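# Flip the long sand core end for end in its mould seat

## Task

Reverse the long sand core inside the mould so its rounded nose ends up resting in the half-round notch and the core is fully seated in its recess, then release it.

## Robot and tools

Robot: two arms, left_arm and right_arm, each ending in a parallel gripper. The fingers point along the gripper's own +z axis and close along its y axis. The reported hand point sits between the finger pads, roughly 1 cm short of the tips.

Frame: every position and orientation is given in one shared scene frame. Its origin lies on the table surface midway between the arms; +z is up, +x reaches out across the table, and left_arm sits toward +y. The arm names do not tell you which side of a picture an arm appears on. Positions are in metres; orientations are unit quaternions written w first (qw, qx, qy, qz).

Row layout: every command row has 16 numbers, always covering both arms even when only one moves: left_arm x, y, z, qw, qx, qy, qz, opening, then right_arm x, y, z, qw, qx, qy, qz, opening. The x, y, z and quaternion are an absolute target pose for that gripper in the scene frame, not an offset. Opening runs from -1 (closed) to +1 (fully open, 0.094 m). A target more than 0.6 m from the arm's last reported position along any of its gripper axes gets the call refused, and nothing is sent. To keep an arm still, resend exactly the pose it had in the last result before it stopped, plus the opening it should keep; to keep a gripper's orientation, repeat your own target quaternion rather than copying a drifted reported one.

Tools:
- execute_actions {"actions": [...], "pictures": optional bool}. The list holds at most one item. Empty list: just report the current state. An action item {"rows": [[16 numbers], ...], "steps": n} plays up to 15 rows, one per control step of 1/30 s; steps is at most 15 (default 15) and the final row repeats if rows run out. A wait item {"steps": n} (n up to 300) sends nothing and returns once n steps have elapsed since the previous result, your reply time included.
- move {"target": [16 numbers], "speed": m/s}. Drives each gripper in a straight line from its current place to its absolute target pose; both paths finish together, lasting 0.5 to 10 s (cut off at 10 s if longer). speed is 0.002 to 0.5 m/s, default 0.25; rotation is capped at twice that value in rad/s. Grippers rotate the short way. The opening is applied when the move starts. Paths ignore obstacles and the other arm, and the gripper may lag, wander or overshoot speed, especially near full reach.
- wait {"seconds": 0 to 10}: lets the simulation run with no new command.
- zoom_image {"camera": one of cam_low, cam_left_wrist, cam_right_wrist, "region": [x0, y0, x1, y1]} in pixels of that camera's latest 504x504 image, origin top-left, at most 504x504 in size.
The goal must be met and stable when called.

Control behaviour: each step, the commanded pose is limited to within 70 mm and 16 degrees of the measured one; damped inverse kinematics then favours position over orientation. A far target may need several actions; after an action ends the arm only continues to its last clipped pose, so read the result and send the remainder. Motions often finish a centimetre or more short, usually low. Elbows cannot fully straighten. Joint limits (rad), base to hand: waist -2.618 to 3.054, shoulder 0 to 3.142, elbow 0 to 3.142, wrist pitch -1.571 to 1.571, wrist yaw -1.571 to 1.571, wrist roll -2.094 to 2.094.

Results: a state line per arm gives end_effector_position and end_effector_quat_wxyz (printed position can be slightly wrong at long reach). grip_measured is the finger opening on the command scale; the last value in Joint positions is the opening in metres. Readings may be off by about 1 mm per gripper. A "Hand target" line shows the pose the controller is currently driving toward. "pose unreachable" means the clearance check altered or blocked a command for the named arm; HELD marks steps where that happened. A move result adds a "move:" line with the ending (done, off_target, moving, held, fault), any limits (paced = target clipped; held = some steps blocked, after which the arm may surge fast), and each gripper's distance to its target. FAULT lines report an arm stop. Pictures come from cam_low, cam_left_wrist, cam_right_wrist in that order.

Gripping: to hold something, command an opening below grip_measured; roughly 0.03 under holds firmly, smaller margins hold lighter. Each pad can push about 50 to 62 N, less on thin parts.

Cautions: nothing may leave the table. Keep the arms from colliding or pressing on each other. Faster contacts hit harder and aiming past a contact point pushes harder, so approach slowly and target near the surface. An arm blocked by an object keeps pushing until given a new command. Holding loads warms the motors: a MOTOR HOT warning starts at 75 °C, the arm is halted for 10 s at 90 °C, and at 100 °C it goes limp and drops what it carries, so avoid long holds while thinking. Brief external tugs on held parts or nudges to loose ones can occur. The simulation keeps running while you compose replies.

Each tool is called after ">>>" in YAML: its name, and indented under it one key for each argument.

## Session

>>> execute_actions:
  actions: []

Scene clock: 0.00 s of 5200.00 s.
left_arm: end_effector_position=(+0.5148, +0.0890, +0.3126) grip_measured=+1.000 end_effector_quat_wxyz=(+0.214, +0.739, +0.475, +0.427) | right_arm: end_effector_position=(+0.4294, -0.3501, +0.1583) grip_measured=+1.000 end_effector_quat_wxyz=(+0.411, +0.239, +0.856, +0.205)
Joint positions: left_arm=[-0.587  1.915  2.028 -0.805 -0.549  1.696  0.094] | right_arm=[-0.053  1.448  0.894 -0.079 -0.205  0.586  0.094]
Joint velocities: left_arm=[-0.002 -0.022  0.012 -0.007 -0.066  0.051  0.   ] | right_arm=[-0.012 -0.002  0.022  0.037  0.007 -0.022  0.   ]
Motor temperatures (°C, as the motors report them): left_arm=[31 45 36 31 28 29] | right_arm=[31 35 34 32 29 31]
Hand target (left_arm): +0.513, +0.091, +0.322; +0.223, +0.733, +0.477, +0.431
Hand target (right_arm): +0.432, -0.350, +0.169; +0.424, +0.234, +0.850, +0.206

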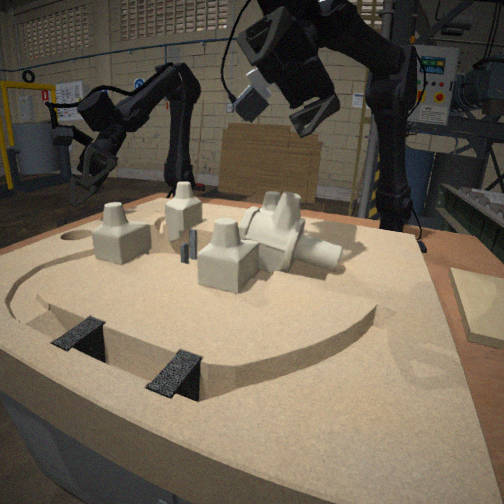

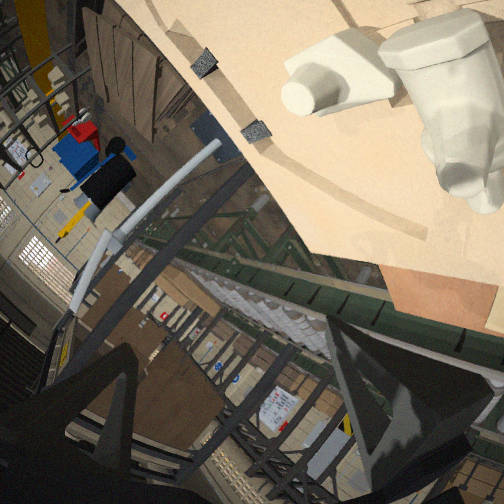

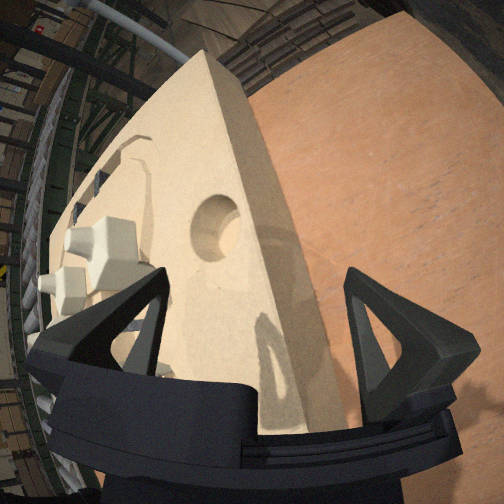

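>>> move:
  target: [0.436, 0.097, 0.218, 0.125, 0.812, 0.570, 0.003, 0.4, 0.3655, -0.27, 0.262, 0.374, -0.593, 0.638, 0.319, 1]
  speed: 0.3

Scene clock: 32.73 s of 5200.00 s.
left_arm: end_effector_position=(+0.4404, +0.0930, +0.2197) grip_measured=+0.402 end_effector_quat_wxyz=(+0.145, +0.809, +0.569, +0.020) | right_arm: end_effector_position=(+0.3614, -0.2743, +0.2489) grip_measured=+1.000 end_effector_quat_wxyz=(+0.379, -0.582, +0.651, +0.306)
Joint positions: left_arm=[-0.416  2.166  2.426 -1.561  0.119  1.505  0.066] | right_arm=[-0.181  1.856  1.779 -1.537 -1.016 -1.674  0.094]
Joint velocities: left_arm=[-0.007  0.017 -0.002  0.007  0.007  0.007 -0.   ] | right_arm=[ 0.002  0.002  0.007 -0.037  0.022  0.051  0.   ]
Motor temperatures (°C, as the motors report them): left_arm=[31 52 40 34 28 29] | right_arm=[31 38 38 35 29 31]
Hand target (left_arm): +0.434, +0.097, +0.220; +0.140, +0.808, +0.572, +0.009
Hand target (right_arm): +0.363, -0.270, +0.254; +0.383, -0.588, +0.643, +0.307
Off the commanded pose (left_arm): 0.006 m, 3 deg.
Off the commanded pose (right_arm): 0.014 m, 3 deg.
joint sent to its limit (left arm) — the command would take joint 4 (wrist pitch) past its lower limit, so that joint was sent only as far as its limit.
joint sent to its limit (right arm) — the command would take joint 4 (wrist pitch) past its lower limit, so that joint was sent only as far as its limit.
After step 90, 26.07 s passed at rest.
move: off_target (left_arm, right_arm)

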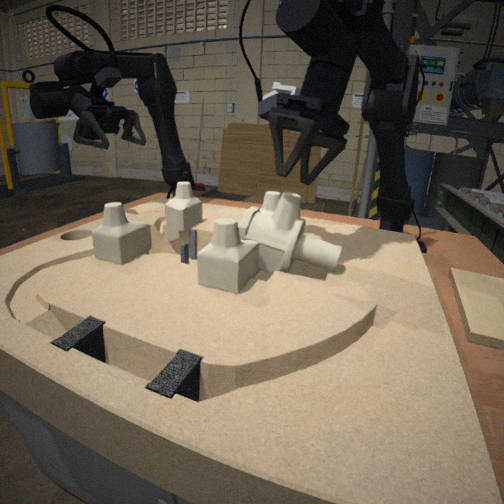

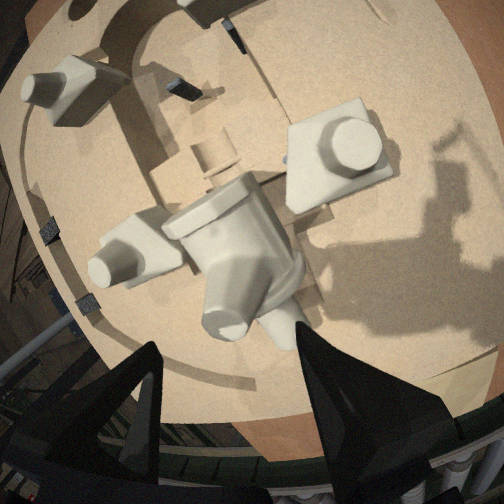

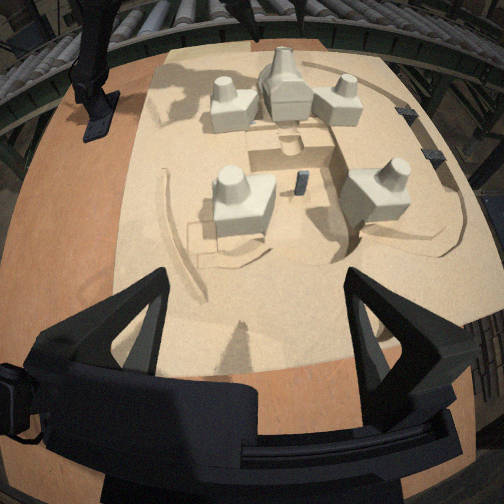

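>>> move:
  target: [0.449, 0.085, 0.181, 0.111, 0.813, 0.571, -0.012, 0.4, 0.3614, -0.2743, 0.2489, 0.379, -0.582, 0.651, 0.306, 1]
  speed: 0.06

Scene clock: 43.53 s of 5200.00 s.
left_arm: end_effector_position=(+0.4509, +0.0878, +0.1735) grip_measured=+0.402 end_effector_quat_wxyz=(+0.105, +0.812, +0.574, -0.007) | right_arm: end_effector_position=(+0.3608, -0.2751, +0.2474) grip_measured=+1.000 end_effector_quat_wxyz=(+0.375, -0.585, +0.652, +0.303)
Joint positions: left_arm=[-0.416  2.285  2.447 -1.562  0.124  1.505  0.066] | right_arm=[-0.181  1.856  1.779 -1.54  -1.006 -1.677  0.094]
Joint velocities: left_arm=[ 0.012  0.002  0.002  0.022 -0.037 -0.066 -0.   ] | right_arm=[-0.007 -0.002 -0.007  0.037  0.007  0.007  0.   ]
Motor temperatures (°C, as the motors report them): left_arm=[31 54 39 33 28 29] | right_arm=[31 38 38 33 29 31]
Hand target (left_arm): +0.449, +0.085, +0.181; +0.113, +0.813, +0.572, -0.011
Hand target (right_arm): +0.361, -0.274, +0.249; +0.379, -0.582, +0.651, +0.306
Off the commanded pose (left_arm): 0.008 m, 1 deg.
Off the commanded pose (right_arm): 0.002 m, 1 deg.
joint sent to its limit (left arm) — the command would take joint 4 (wrist pitch) past its lower limit, so that joint was sent only as far as its limit.
After step 90, 6.67 s passed at rest.
move: done

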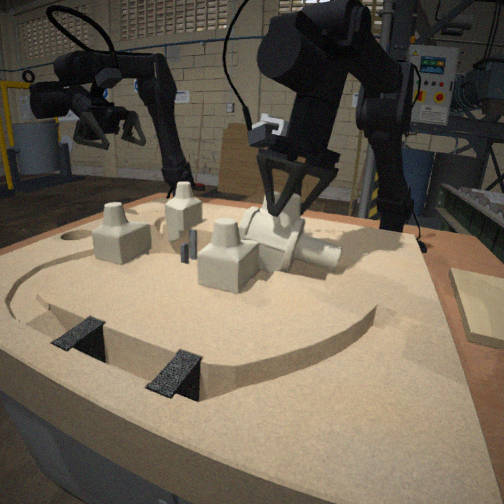

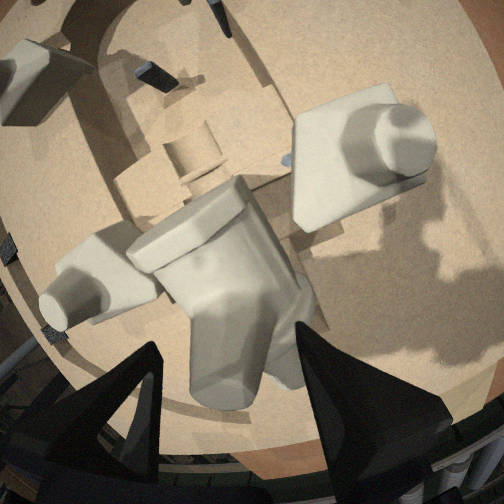

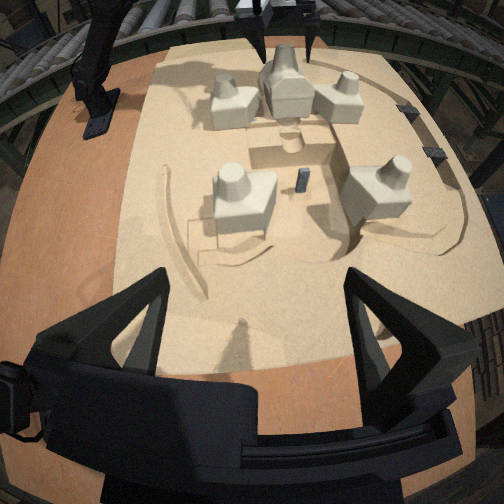

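>>> move:
  target: [0.444, 0.0885, 0.172, 0.102, 0.814, 0.571, -0.018, 0.1, 0.3614, -0.2743, 0.2489, 0.379, -0.582, 0.651, 0.306, 1]
  speed: 0.03

Scene clock: 47.17 s of 5200.00 s.
left_arm: end_effector_position=(+0.4465, +0.0894, +0.1648) grip_measured=+0.102 end_effector_quat_wxyz=(+0.092, +0.814, +0.574, -0.016) | right_arm: end_effector_position=(+0.3607, -0.2756, +0.2466) grip_measured=+1.000 end_effector_quat_wxyz=(+0.373, -0.586, +0.653, +0.302)
Joint positions: left_arm=[-0.416  2.285  2.415 -1.562  0.125  1.509  0.052] | right_arm=[-0.181  1.856  1.779 -1.54  -1.001 -1.677  0.094]
Joint velocities: left_arm=[ 0.007  0.007 -0.012  0.037  0.022  0.007 -0.002] | right_arm=[ 0.002  0.002  0.017 -0.007 -0.007 -0.051  0.   ]
Motor temperatures (°C, as the motors report them): left_arm=[31 54 39 33 28 29] | right_arm=[31 38 37 33 29 31]
Hand target (left_arm): +0.444, +0.089, +0.172; +0.102, +0.814, +0.571, -0.018
Hand target (right_arm): +0.361, -0.274, +0.249; +0.379, -0.582, +0.651, +0.306
Off the commanded pose (left_arm): 0.008 m, 1 deg.
Off the commanded pose (right_arm): 0.003 m, 1 deg.
move: done

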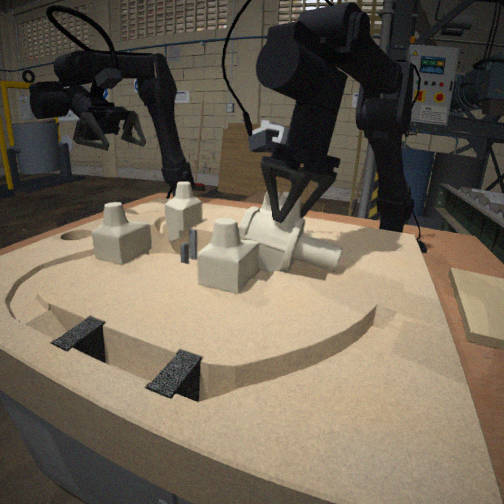

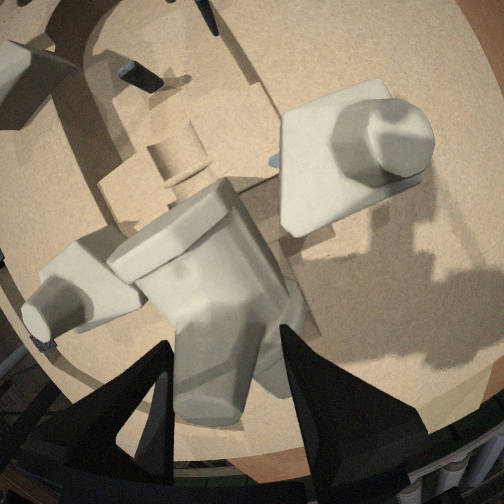

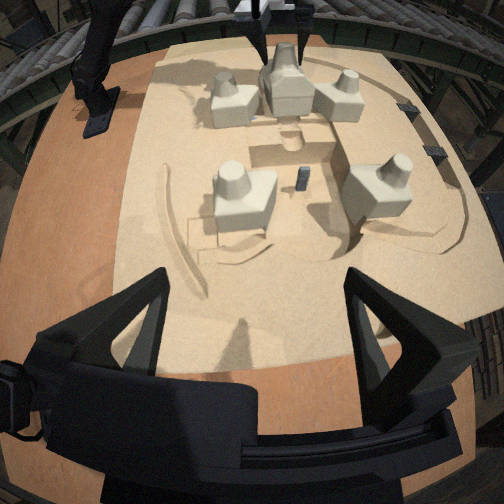

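>>> zoom_image:
  camera: "cam_low"
  region: [220, 150, 350, 280]

>>> zoom_image:
  camera: "cam_right_wrist"
  region: [205, 0, 375, 170]

Region (220, 150, 350, 280) of cam_low's 504x504 image, scaled by 3.877, with more detail than that image has.

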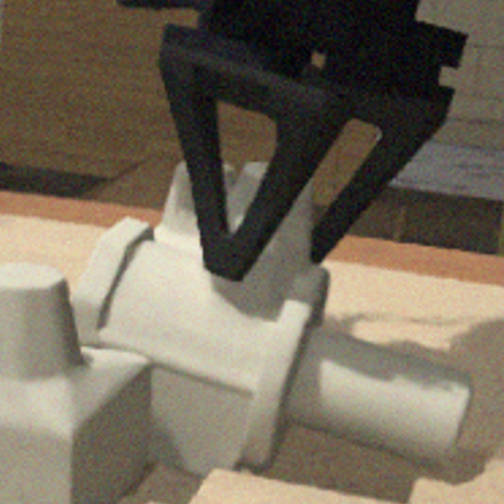

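Region (205, 0, 375, 170) of cam_right_wrist's 504x504 image, scaled by 2.965, with more detail than that image has.

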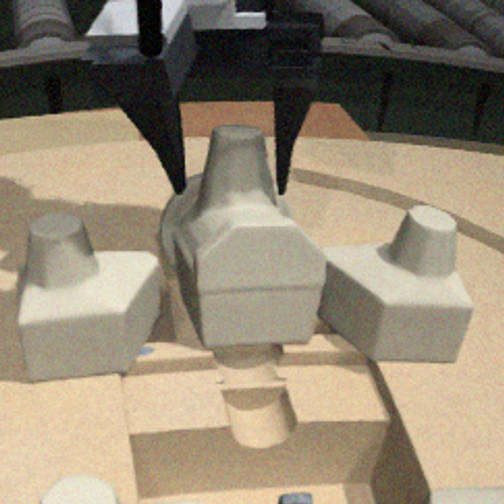

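>>> execute_actions:
  actions:
    - {"rows": [[0.446,0.088,0.172,0.102,0.814,0.571,-0.018,0.07,0.3614,-0.2743,0.2489,0.379,-0.582,0.651,0.306,1],[0.446,0.088,0.172,0.102,0.814,0.571,-0.018,0.04,0.3614,-0.2743,0.2489,0.379,-0.582,0.651,0.306,1],[0.446,0.088,0.172,0.102,0.814,0.571,-0.018,0.01,0.3614,-0.2743,0.2489,0.379,-0.582,0.651,0.306,1],[0.446,0.088,0.172,0.102,0.814,0.571,-0.018,-0.02,0.3614,-0.2743,0.2489,0.379,-0.582,0.651,0.306,1],[0.446,0.088,0.172,0.102,0.814,0.571,-0.018,-0.05,0.3614,-0.2743,0.2489,0.379,-0.582,0.651,0.306,1],[0.446,0.088,0.172,0.102,0.814,0.571,-0.018,-0.08,0.3614,-0.2743,0.2489,0.379,-0.582,0.651,0.306,1],[0.446,0.088,0.172,0.102,0.814,0.571,-0.018,-0.10,0.3614,-0.2743,0.2489,0.379,-0.582,0.651,0.306,1],[0.446,0.088,0.172,0.102,0.814,0.571,-0.018,-0.12,0.3614,-0.2743,0.2489,0.379,-0.582,0.651,0.306,1],[0.446,0.088,0.172,0.102,0.814,0.571,-0.018,-0.14,0.3614,-0.2743,0.2489,0.379,-0.582,0.651,0.306,1],[0.446,0.088,0.172,0.102,0.814,0.571,-0.018,-0.16,0.3614,-0.2743,0.2489,0.379,-0.582,0.651,0.306,1],[0.446,0.088,0.172,0.102,0.814,0.571,-0.018,-0.175,0.3614,-0.2743,0.2489,0.379,-0.582,0.651,0.306,1],[0.446,0.088,0.172,0.102,0.814,0.571,-0.018,-0.19,0.3614,-0.2743,0.2489,0.379,-0.582,0.651,0.306,1],[0.446,0.088,0.172,0.102,0.814,0.571,-0.018,-0.205,0.3614,-0.2743,0.2489,0.379,-0.582,0.651,0.306,1],[0.446,0.088,0.172,0.102,0.814,0.571,-0.018,-0.22,0.3614,-0.2743,0.2489,0.379,-0.582,0.651,0.306,1],[0.446,0.088,0.172,0.102,0.814,0.571,-0.018,-0.235,0.3614,-0.2743,0.2489,0.379,-0.582,0.651,0.306,1]], "steps": 15}

Scene clock: 58.60 s of 5200.00 s.
left_arm: end_effector_position=(+0.4473, +0.0880, +0.1663) grip_measured=-0.182 end_effector_quat_wxyz=(+0.097, +0.813, +0.574, -0.016) | right_arm: end_effector_position=(+0.3607, -0.2756, +0.2466) grip_measured=+1.000 end_effector_quat_wxyz=(+0.373, -0.586, +0.653, +0.302)
Joint positions: left_arm=[-0.416  2.282  2.415 -1.556  0.13   1.506  0.038] | right_arm=[-0.181  1.856  1.779 -1.54  -1.001 -1.677  0.094]
Joint velocities: left_arm=[-0.007  0.002 -0.007 -0.007 -0.037  0.095 -0.001] | right_arm=[-0.012 -0.007 -0.007  0.051  0.095  0.022  0.   ]
Motor temperatures (°C, as the motors report them): left_arm=[31 57 39 33 28 29] | right_arm=[31 39 37 33 29 31]
Hand target (left_arm): +0.446, +0.088, +0.172; +0.102, +0.814, +0.571, -0.018
Hand target (right_arm): +0.361, -0.274, +0.249; +0.379, -0.582, +0.651, +0.306
Off the commanded pose (left_arm): 0.006 m, 1 deg.
Off the commanded pose (right_arm): 0.003 m, 1 deg.
Steps of this call (steps 1 to 90: nothing new was sent; then 7.93 s passed at rest; steps 91 to 105: all 15 steps of this action). Readings (end_effector_position):
91: left_arm (+0.4463, +0.0894, +0.1648) | right_arm (+0.3607, -0.2756, +0.2466)
92: left_arm (+0.4460, +0.0895, +0.1647) | right_arm (+0.3607, -0.2756, +0.2466)
94: left_arm (+0.4457, +0.0893, +0.1647) | right_arm (+0.3607, -0.2756, +0.2466)
98: left_arm (+0.4466, +0.0883, +0.1662) | right_arm (+0.3607, -0.2756, +0.2466)
105: the state above

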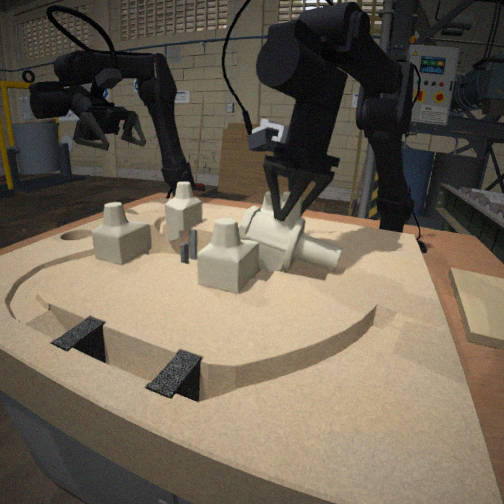

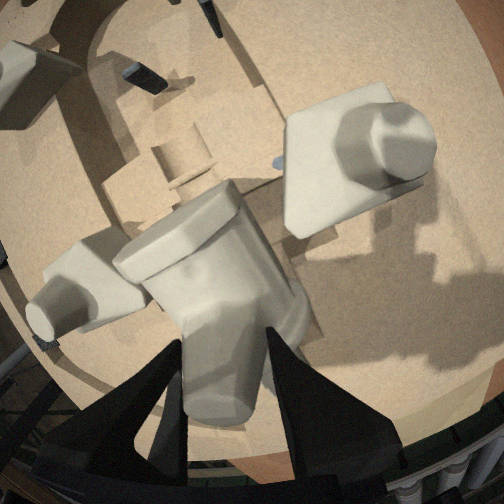

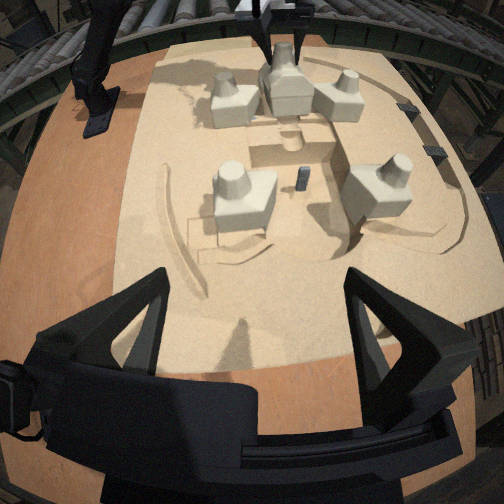

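>>> move:
  target: [0.429, 0.103, 0.25, 0.135, 0.809, 0.572, 0.018, -0.225, 0.3614, -0.2743, 0.2489, 0.379, -0.582, 0.651, 0.306, 1]
  speed: 0.05

Scene clock: 62.93 s of 5200.00 s.
left_arm: end_effector_position=(+0.4326, +0.0996, +0.2180) grip_measured=-0.182 end_effector_quat_wxyz=(+0.128, +0.810, +0.572, +0.020) | right_arm: end_effector_position=(+0.3605, -0.2763, +0.2455) grip_measured=+1.000 end_effector_quat_wxyz=(+0.371, -0.587, +0.654, +0.300)
Joint positions: left_arm=[-0.416  2.148  2.397 -1.58   0.102  1.505  0.038] | right_arm=[-0.181  1.856  1.779 -1.54  -0.994 -1.677  0.094]
Joint velocities: left_arm=[ 0.007  0.007 -0.002 -0.037  0.007 -0.022  0.001] | right_arm=[-0.007  0.007  0.017 -0.007  0.007 -0.081  0.   ]
Motor temperatures (°C, as the motors report them): left_arm=[31 59 39 32 28 29] | right_arm=[31 39 37 33 29 31]
Hand target (left_arm): +0.428, +0.103, +0.248; +0.162, +0.805, +0.570, +0.035
Hand target (right_arm): +0.361, -0.274, +0.249; +0.379, -0.582, +0.651, +0.306
Off the commanded pose (left_arm): 0.032 m, 1 deg.
Off the commanded pose (right_arm): 0.004 m, 1 deg.
joint sent to its limit (left arm) — the command would take joint 4 (wrist pitch) past its lower limit, so that joint was sent only as far as its limit.
move: off_target (left_arm)

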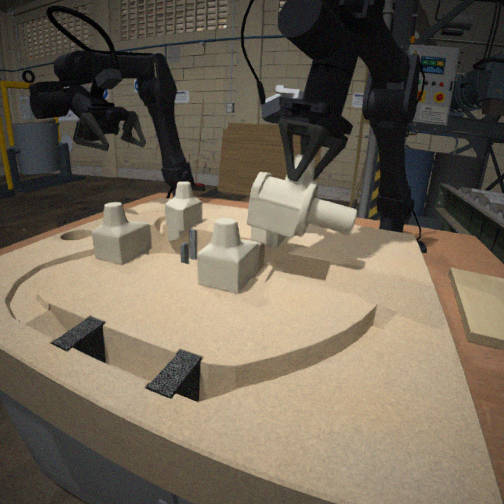

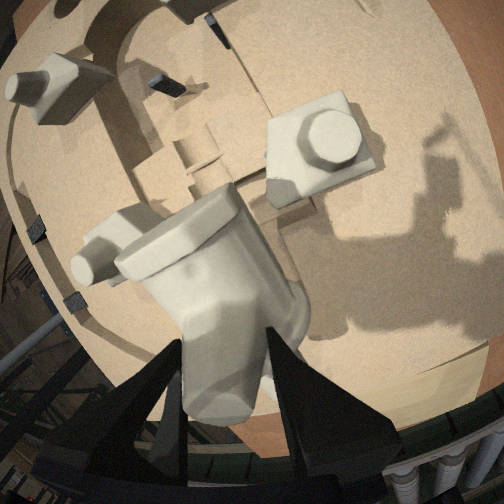

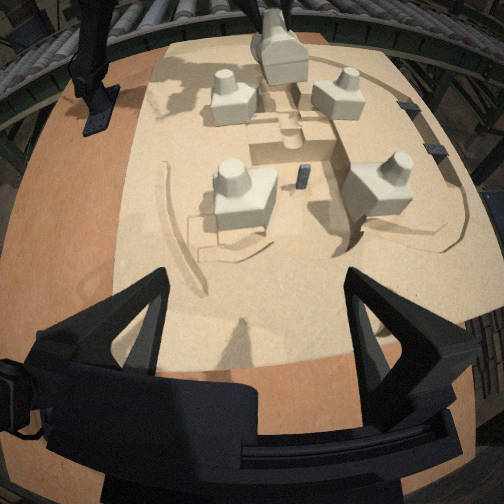

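>>> move:
  target: [0.385, 0.20, 0.275, 0.125, 0.172, 0.977, -0.005, -0.225, 0.3614, -0.2743, 0.2489, 0.379, -0.582, 0.651, 0.306, 1]
  speed: 0.35

Scene clock: 69.40 s of 5200.00 s.
left_arm: end_effector_position=(+0.3896, +0.1943, +0.2492) grip_measured=-0.182 end_effector_quat_wxyz=(+0.118, +0.180, +0.976, -0.008) | right_arm: end_effector_position=(+0.3603, -0.2769, +0.2447) grip_measured=+1.000 end_effector_quat_wxyz=(+0.369, -0.588, +0.655, +0.299)
Joint positions: left_arm=[-0.274  1.846  2.093 -1.58   0.     0.112  0.038] | right_arm=[-0.181  1.856  1.779 -1.54  -0.988 -1.677  0.094]
Joint velocities: left_arm=[ 0.002 -0.012  0.002  0.007 -0.007 -0.037 -0.001] | right_arm=[ 0.002  0.002  0.012  0.022  0.007 -0.022  0.   ]
Motor temperatures (°C, as the motors report them): left_arm=[31 60 39 32 28 29] | right_arm=[31 39 37 32 29 31]
Hand target (left_arm): +0.384, +0.199, +0.273; +0.152, +0.171, +0.973, -0.008
Hand target (right_arm): +0.361, -0.274, +0.249; +0.379, -0.582, +0.651, +0.306
Off the commanded pose (left_arm): 0.027 m, 1 deg.
Off the commanded pose (right_arm): 0.005 m, 2 deg.
joint sent to its limit (left arm) — the command would take joint 4 (wrist pitch) past its lower limit, so that joint was sent only as far as its limit.
After step 90, 0.63 s passed at rest.
move: off_target (left_arm)

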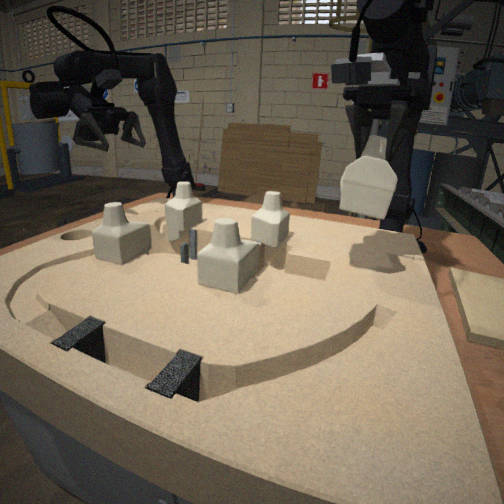

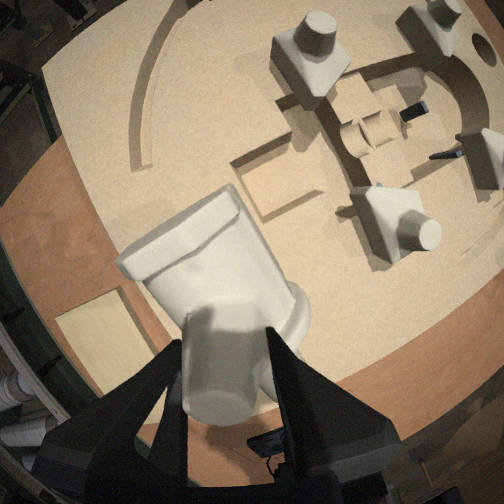

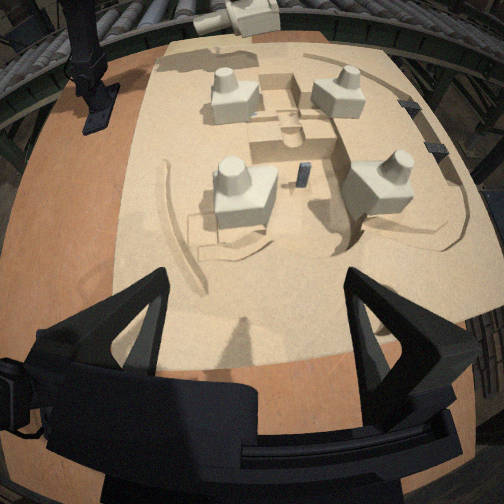

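>>> move:
  target: [0.415, 0.155, 0.27, 0.120, -0.5568, 0.8178, -0.082, -0.225, 0.3614, -0.2743, 0.2489, 0.379, -0.582, 0.651, 0.306, 1]
  speed: 0.35

>>> move:
  target: [0.436, 0.097, 0.232, 0.105, -0.558, 0.820, -0.072, -0.225, 0.3614, -0.2743, 0.2489, 0.379, -0.582, 0.651, 0.306, 1]
  speed: 0.07

Scene clock: 79.27 s of 5200.00 s.
left_arm: end_effector_position=(+0.4119, +0.1553, +0.2404) grip_measured=-0.182 end_effector_quat_wxyz=(+0.102, -0.555, +0.822, -0.077) | right_arm: end_effector_position=(+0.3603, -0.2769, +0.2447) grip_measured=+1.000 end_effector_quat_wxyz=(+0.369, -0.588, +0.655, +0.299)
Joint positions: left_arm=[-0.387  1.973  2.227 -1.58  -0.077 -1.544  0.038] | right_arm=[-0.181  1.856  1.779 -1.54  -0.988 -1.677  0.094]
Joint velocities: left_arm=[-0.007 -0.007 -0.007 -0.037  0.022 -0.095 -0.001] | right_arm=[ 0.012 -0.002 -0.012  0.007 -0.007 -0.051  0.   ]
Motor temperatures (°C, as the motors report them): left_arm=[31 60 40 32 28 29] | right_arm=[31 39 37 32 29 31]
Hand target (left_arm): +0.414, +0.156, +0.269; +0.136, -0.553, +0.815, -0.105
Hand target (right_arm): +0.361, -0.274, +0.249; +0.379, -0.582, +0.651, +0.306
Off the commanded pose (left_arm): 0.030 m, 2 deg.
Off the commanded pose (right_arm): 0.005 m, 2 deg.
joint sent to its limit (left arm) — the command would take joint 4 (wrist pitch) past its lower limit, so that joint was sent only as far as its limit.
After step 90, 4.00 s passed at rest.
move: off_target (left_arm)

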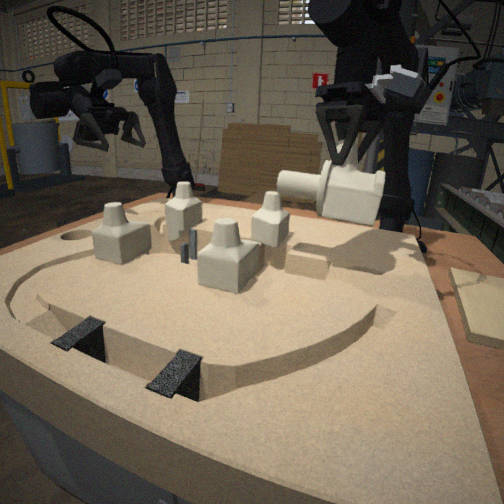

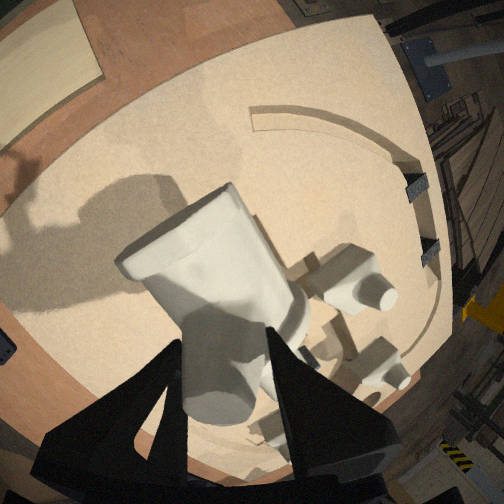

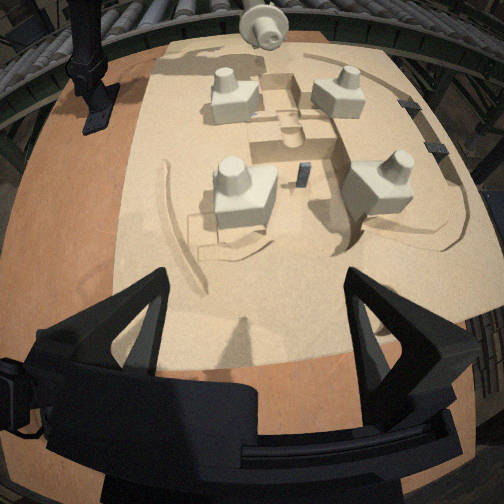

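Scene clock: 80.57 s of 5200.00 s.
left_arm: end_effector_position=(+0.4308, +0.0966, +0.1972) grip_measured=-0.182 end_effector_quat_wxyz=(+0.082, -0.555, +0.826, -0.059) | right_arm: end_effector_position=(+0.3603, -0.2769, +0.2447) grip_measured=+1.000 end_effector_quat_wxyz=(+0.369, -0.588, +0.655, +0.299)
Joint positions: left_arm=[-0.499  2.18   2.372 -1.58  -0.087 -1.654  0.038] | right_arm=[-0.181  1.856  1.779 -1.54  -0.988 -1.677  0.094]
Joint velocities: left_arm=[ 0.002 -0.017  0.002  0.051  0.051 -0.007 -0.   ] | right_arm=[-0.007  0.017 -0.007  0.007 -0.037  0.007  0.   ]
Motor temperatures (°C, as the motors report them): left_arm=[31 60 40 32 28 29] | right_arm=[31 39 37 32 29 31]
Hand target (left_arm): +0.435, +0.098, +0.231; +0.118, -0.556, +0.818, -0.094
Hand target (right_arm): +0.361, -0.274, +0.249; +0.379, -0.582, +0.651, +0.306
Off the commanded pose (left_arm): 0.035 m, 3 deg.
Off the commanded pose (right_arm): 0.005 m, 2 deg.
joint sent to its limit (left arm) — the command would take joint 4 (wrist pitch) past its lower limit, so that joint was sent only as far as its limit.
move: off_target (left_arm)

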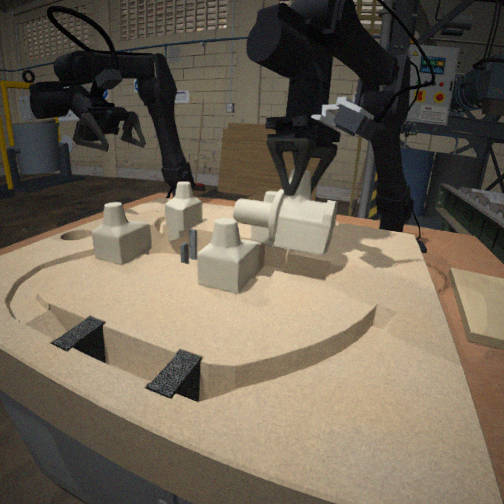

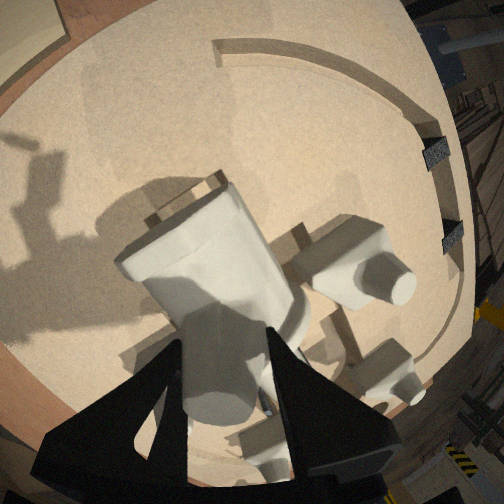

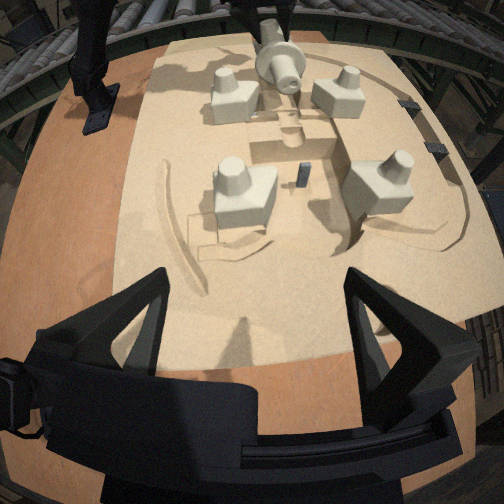

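>>> execute_actions:
  actions: []

Scene clock: 87.17 s of 5200.00 s.
left_arm: end_effector_position=(+0.4309, +0.0967, +0.1973) grip_measured=-0.182 end_effector_quat_wxyz=(+0.082, -0.556, +0.825, -0.059) | right_arm: end_effector_position=(+0.3603, -0.2768, +0.2448) grip_measured=+1.000 end_effector_quat_wxyz=(+0.369, -0.588, +0.655, +0.299)
Joint positions: left_arm=[-0.499  2.18   2.372 -1.58  -0.088 -1.656  0.038] | right_arm=[-0.181  1.856  1.779 -1.54  -0.989 -1.677  0.094]
Joint velocities: left_arm=[-0.002 -0.012  0.007 -0.007 -0.022 -0.037 -0.   ] | right_arm=[-0.002 -0.002  0.002 -0.095  0.007  0.037  0.   ]
Motor temperatures (°C, as the motors report them): left_arm=[31 61 41 32 28 29] | right_arm=[31 40 37 32 29 31]
Hand target (left_arm): +0.435, +0.098, +0.231; +0.118, -0.556, +0.818, -0.094
Hand target (right_arm): +0.361, -0.274, +0.249; +0.379, -0.582, +0.651, +0.306
Off the commanded pose (left_arm): 0.035 m, 3 deg.
Off the commanded pose (right_arm): 0.005 m, 2 deg.
Steps of this call (steps 1 to 90: nothing new was sent; then 3.60 s passed at rest). Readings (end_effector_position):
1: left_arm (+0.4309, +0.0967, +0.1972) | right_arm (+0.3603, -0.2769, +0.2447)
2: left_arm (+0.4309, +0.0967, +0.1972) | right_arm (+0.3603, -0.2769, +0.2447)
4: left_arm (+0.4309, +0.0967, +0.1972) | right_arm (+0.3603, -0.2769, +0.2447)
8: left_arm (+0.4309, +0.0967, +0.1973) | right_arm (+0.3603, -0.2768, +0.2448)
90: the state above

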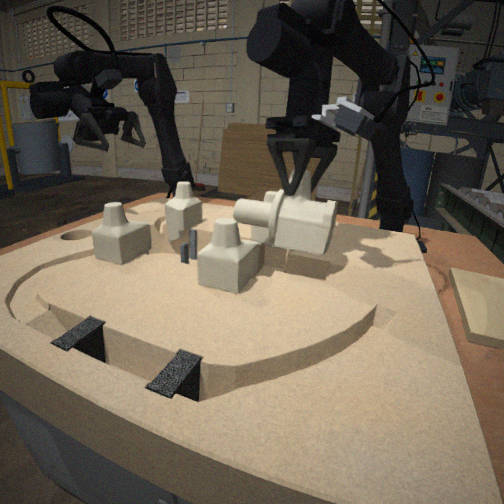

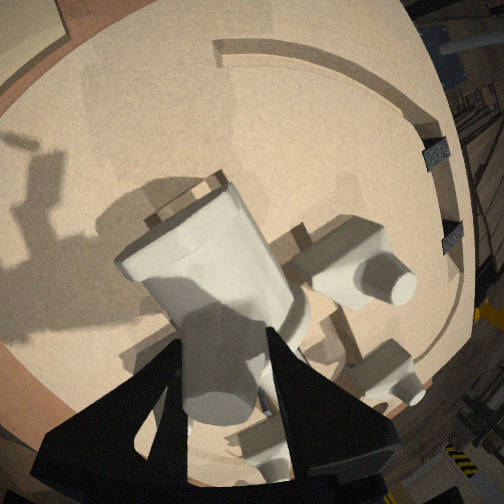

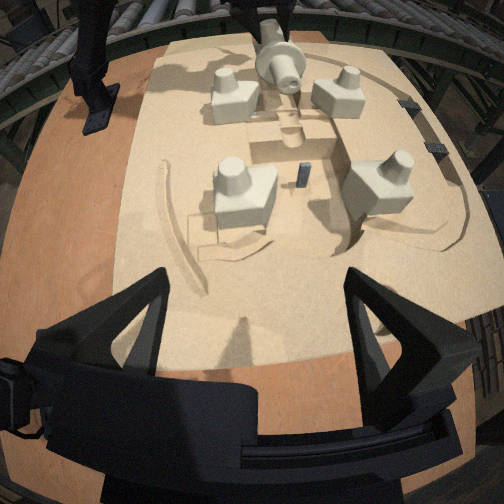

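>>> move:
  target: [0.436, 0.097, 0.216, 0.0815, -0.560, 0.8226, -0.0555, -0.225, 0.3614, -0.2743, 0.2489, 0.379, -0.582, 0.651, 0.306, 1]
  speed: 0.03

>>> zoom_image:
  camera: "cam_right_wrist"
  region: [205, 0, 375, 170]

Scene clock: 90.37 s of 5200.00 s.
left_arm: end_effector_position=(+0.4315, +0.0939, +0.1770) grip_measured=-0.182 end_effector_quat_wxyz=(+0.065, -0.556, +0.828, -0.040) | right_arm: end_effector_position=(+0.3603, -0.2769, +0.2446) grip_measured=+1.000 end_effector_quat_wxyz=(+0.369, -0.588, +0.655, +0.299)
Joint positions: left_arm=[-0.499  2.222  2.364 -1.58  -0.075 -1.656  0.038] | right_arm=[-0.181  1.856  1.779 -1.54  -0.988 -1.677  0.094]
Joint velocities: left_arm=[ 0.002 -0.022  0.012  0.066 -0.051  0.007 -0.001] | right_arm=[-0.007  0.007 -0.002  0.066  0.037 -0.007  0.   ]
Motor temperatures (°C, as the motors report them): left_arm=[31 62 42 32 28 29] | right_arm=[31 40 37 32 29 31]
Hand target (left_arm): +0.434, +0.098, +0.214; +0.096, -0.558, +0.821, -0.080
Hand target (right_arm): +0.361, -0.274, +0.249; +0.379, -0.582, +0.651, +0.306
Off the commanded pose (left_arm): 0.039 m, 3 deg.
Off the commanded pose (right_arm): 0.005 m, 2 deg.
joint sent to its limit (left arm) — the command would take joint 4 (wrist pitch) past its lower limit, so that joint was sent only as far as its limit.
move: off_target (left_arm)

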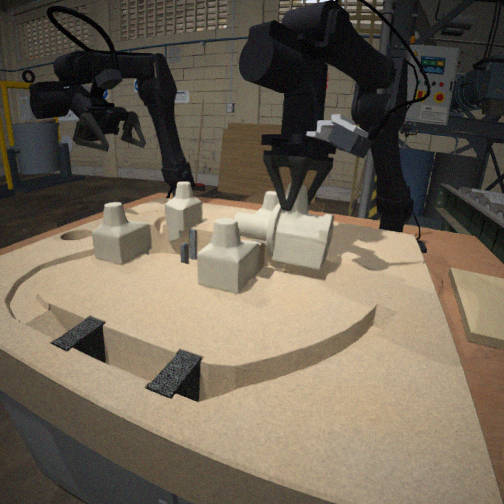

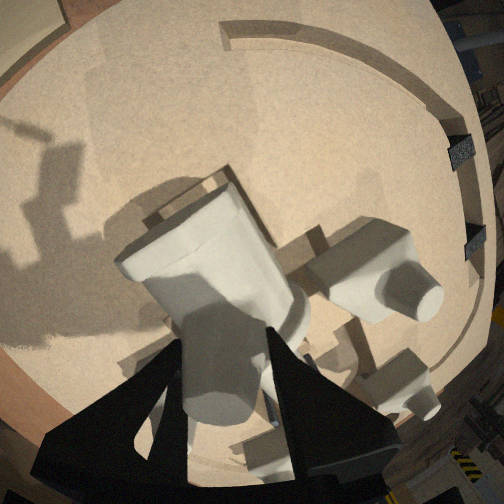

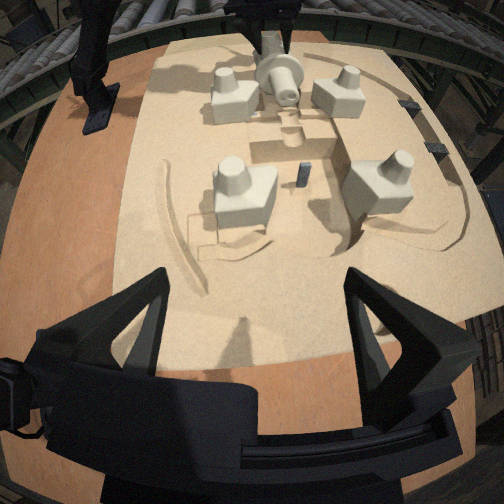

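Region (205, 0, 375, 170) of cam_right_wrist's 504x504 image, scaled by 2.965, with more detail than that image has.

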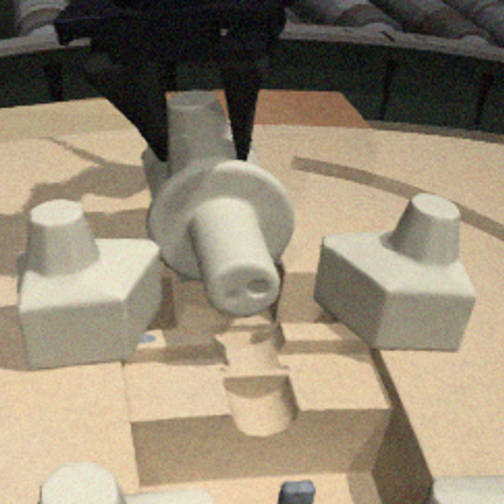

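>>> zoom_image:
  camera: "cam_left_wrist"
  region: [100, 140, 340, 380]

Region (100, 140, 340, 380) of cam_left_wrist's 504x504 image, scaled by 2.100, with more detail than that image has.

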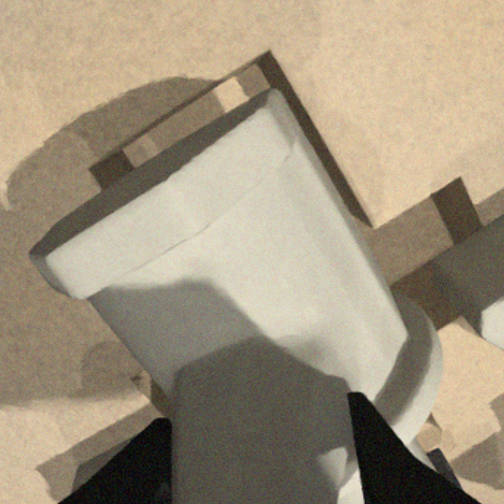

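>>> execute_actions:
  actions:
    - {"rows": [[0.437, 0.0975, 0.2158, 0.0815, -0.560, 0.8226, -0.0555, -0.225, 0.3614, -0.2743, 0.2489, 0.379, -0.582, 0.651, 0.306, 1],[0.4375, 0.0977, 0.2157, 0.0815, -0.560, 0.8226, -0.0555, -0.225, 0.3614, -0.2743, 0.2489, 0.379, -0.582, 0.651, 0.306, 1],[0.438, 0.098, 0.2156, 0.0815, -0.560, 0.8226, -0.0555, -0.225, 0.3614, -0.2743, 0.2489, 0.379, -0.582, 0.651, 0.306, 1],[0.4385, 0.0982, 0.2155, 0.0815, -0.560, 0.8226, -0.0555, -0.225, 0.3614, -0.2743, 0.2489, 0.379, -0.582, 0.651, 0.306, 1],[0.439, 0.0985, 0.2154, 0.0815, -0.560, 0.8226, -0.0555, -0.225, 0.3614, -0.2743, 0.2489, 0.379, -0.582, 0.651, 0.306, 1],[0.4395, 0.0987, 0.2153, 0.0815, -0.560, 0.8226, -0.0555, -0.225, 0.3614, -0.2743, 0.2489, 0.379, -0.582, 0.651, 0.306, 1],[0.44, 0.099, 0.2152, 0.0815, -0.560, 0.8226, -0.0555, -0.225, 0.3614, -0.2743, 0.2489, 0.379, -0.582, 0.651, 0.306, 1],[0.4405, 0.0992, 0.2151, 0.0815, -0.560, 0.8226, -0.0555, -0.225, 0.3614, -0.2743, 0.2489, 0.379, -0.582, 0.651, 0.306, 1],[0.441, 0.0995, 0.215, 0.0815, -0.560, 0.8226, -0.0555, -0.225, 0.3614, -0.2743, 0.2489, 0.379, -0.582, 0.651, 0.306, 1]], "steps": 15}

>>> zoom_image:
  camera: "cam_right_wrist"
  region: [205, 0, 375, 170]

>>> zoom_image:
  camera: "cam_left_wrist"
  region: [100, 140, 340, 380]

Scene clock: 100.27 s of 5200.00 s.
left_arm: end_effector_position=(+0.4326, +0.0964, +0.1770) grip_measured=-0.182 end_effector_quat_wxyz=(+0.065, -0.557, +0.827, -0.040) | right_arm: end_effector_position=(+0.3603, -0.2769, +0.2447) grip_measured=+1.000 end_effector_quat_wxyz=(+0.369, -0.588, +0.655, +0.299)
Joint positions: left_arm=[-0.493  2.222  2.364 -1.58  -0.074 -1.653  0.038] | right_arm=[-0.181  1.856  1.779 -1.54  -0.988 -1.677  0.094]
Joint velocities: left_arm=[ 0.017  0.007 -0.017 -0.007 -0.022 -0.051 -0.   ] | right_arm=[-0.007 -0.007  0.002  0.007 -0.037 -0.051  0.   ]
Motor temperatures (°C, as the motors report them): left_arm=[31 65 42 32 28 29] | right_arm=[31 40 37 32 29 31]
Hand target (left_arm): +0.439, +0.100, +0.214; +0.097, -0.557, +0.821, -0.081
Hand target (right_arm): +0.361, -0.274, +0.249; +0.379, -0.582, +0.651, +0.306
Off the commanded pose (left_arm): 0.039 m, 3 deg.
Off the commanded pose (right_arm): 0.005 m, 2 deg.
joint sent to its limit (left arm) — the command would take joint 4 (wrist pitch) past its lower limit, so that joint was sent only as far as its limit.
Steps of this call (steps 1 to 90: nothing new was sent; then 6.40 s passed at rest; steps 91 to 105: all 15 steps of this action). Readings (end_effector_position):
91: left_arm (+0.4315, +0.0939, +0.1770) | right_arm (+0.3603, -0.2769, +0.2447)
92: left_arm (+0.4315, +0.0939, +0.1770) | right_arm (+0.3603, -0.2769, +0.2447)
94: left_arm (+0.4315, +0.0939, +0.1770) | right_arm (+0.3603, -0.2769, +0.2447)
98: left_arm (+0.4315, +0.0941, +0.1770) | right_arm (+0.3603, -0.2769, +0.2447)
105: the state above

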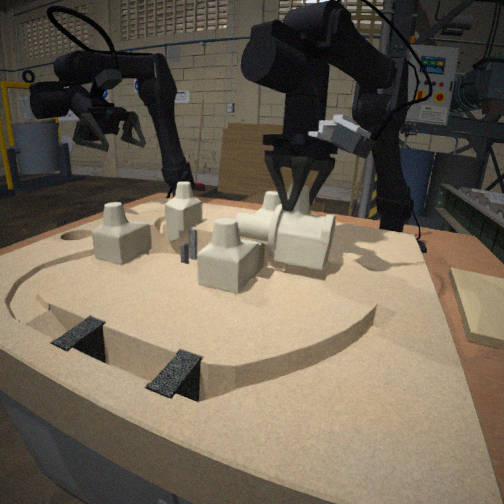

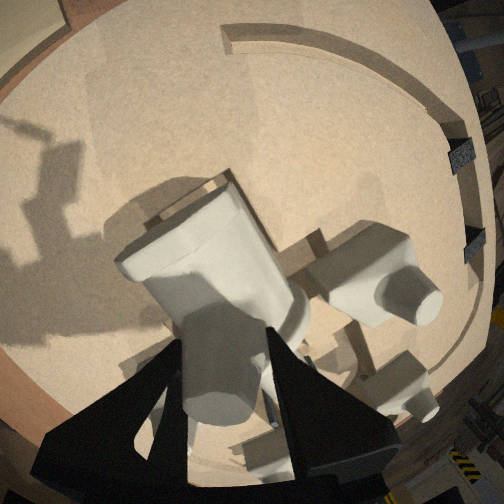

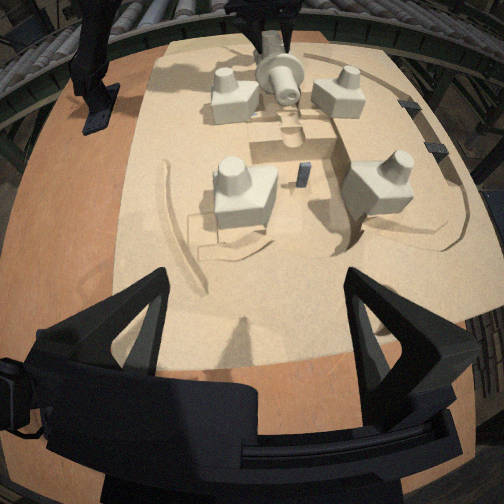

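Region (205, 0, 375, 170) of cam_right_wrist's 504x504 image, scaled by 2.965, with more detail than that image has.

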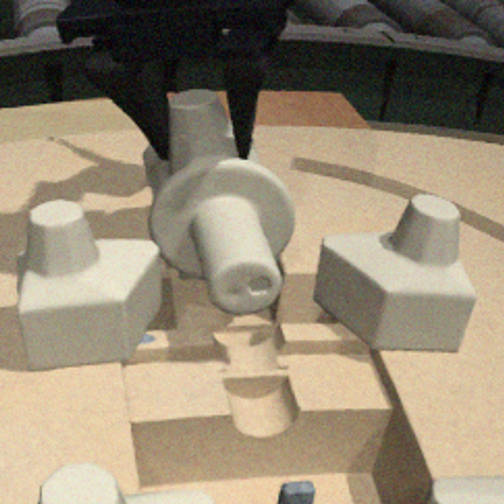

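Region (100, 140, 340, 380) of cam_left_wrist's 504x504 image, scaled by 2.100, with more detail than that image has.

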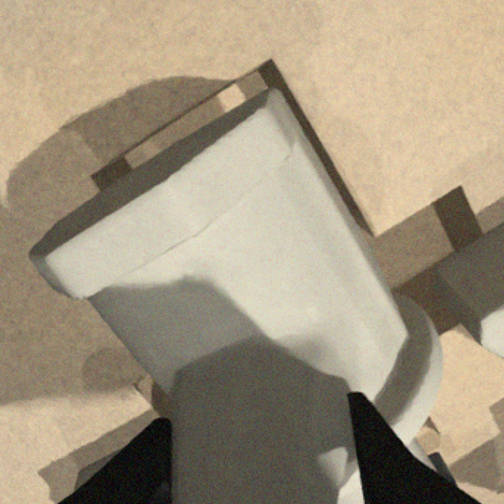

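>>> execute_actions:
  actions:
    - {"rows": [[0.442, 0.099, 0.2147, 0.085, -0.559, 0.822, -0.06, -0.225, 0.3614, -0.2743, 0.2489, 0.379, -0.582, 0.651, 0.306, 1],[0.443, 0.0986, 0.2143, 0.085, -0.559, 0.822, -0.06, -0.225, 0.3614, -0.2743, 0.2489, 0.379, -0.582, 0.651, 0.306, 1],[0.444, 0.0982, 0.214, 0.085, -0.559, 0.822, -0.06, -0.225, 0.3614, -0.2743, 0.2489, 0.379, -0.582, 0.651, 0.306, 1],[0.445, 0.0978, 0.2136, 0.085, -0.559, 0.822, -0.06, -0.225, 0.3614, -0.2743, 0.2489, 0.379, -0.582, 0.651, 0.306, 1],[0.446, 0.0974, 0.2133, 0.085, -0.559, 0.822, -0.06, -0.225, 0.3614, -0.2743, 0.2489, 0.379, -0.582, 0.651, 0.306, 1],[0.447, 0.097, 0.213, 0.085, -0.559, 0.822, -0.06, -0.225, 0.3614, -0.2743, 0.2489, 0.379, -0.582, 0.651, 0.306, 1]], "steps": 15}
  pictures: false

Scene clock: 105.97 s of 5200.00 s.
left_arm: end_effector_position=(+0.4391, +0.0935, +0.1814) grip_measured=-0.182 end_effector_quat_wxyz=(+0.071, -0.556, +0.826, -0.051) | right_arm: end_effector_position=(+0.3603, -0.2768, +0.2448) grip_measured=+1.000 end_effector_quat_wxyz=(+0.369, -0.588, +0.655, +0.299)
Joint positions: left_arm=[-0.492  2.238  2.406 -1.58  -0.074 -1.651  0.038] | right_arm=[-0.181  1.856  1.779 -1.54  -0.989 -1.677  0.094]
Joint velocities: left_arm=[-0.012  0.022  0.002 -0.037 -0.007 -0.007 -0.001] | right_arm=[-0.012 -0.017 -0.017 -0.007  0.007 -0.007  0.   ]
Motor temperatures (°C, as the motors report them): left_arm=[31 66 43 32 28 29] | right_arm=[31 40 37 32 29 31]
Hand target (left_arm): +0.445, +0.098, +0.212; +0.100, -0.557, +0.820, -0.085
Hand target (right_arm): +0.361, -0.274, +0.249; +0.379, -0.582, +0.651, +0.306
Off the commanded pose (left_arm): 0.033 m, 2 deg.
Off the commanded pose (right_arm): 0.005 m, 2 deg.
joint sent to its limit (left arm) — the command would take joint 4 (wrist pitch) past its lower limit, so that joint was sent only as far as its limit.
Steps of this call (steps 1 to 90: nothing new was sent; then 2.20 s passed at rest; steps 91 to 105: all 15 steps of this action). Readings (end_effector_position):
91: left_arm (+0.4328, +0.0967, +0.1770) | right_arm (+0.3603, -0.2769, +0.2447)
92: left_arm (+0.4331, +0.0966, +0.1776) | right_arm (+0.3603, -0.2769, +0.2447)
94: left_arm (+0.4347, +0.0957, +0.1790) | right_arm (+0.3603, -0.2769, +0.2447)
98: left_arm (+0.4383, +0.0939, +0.1824) | right_arm (+0.3603, -0.2768, +0.2448)
105: the state above


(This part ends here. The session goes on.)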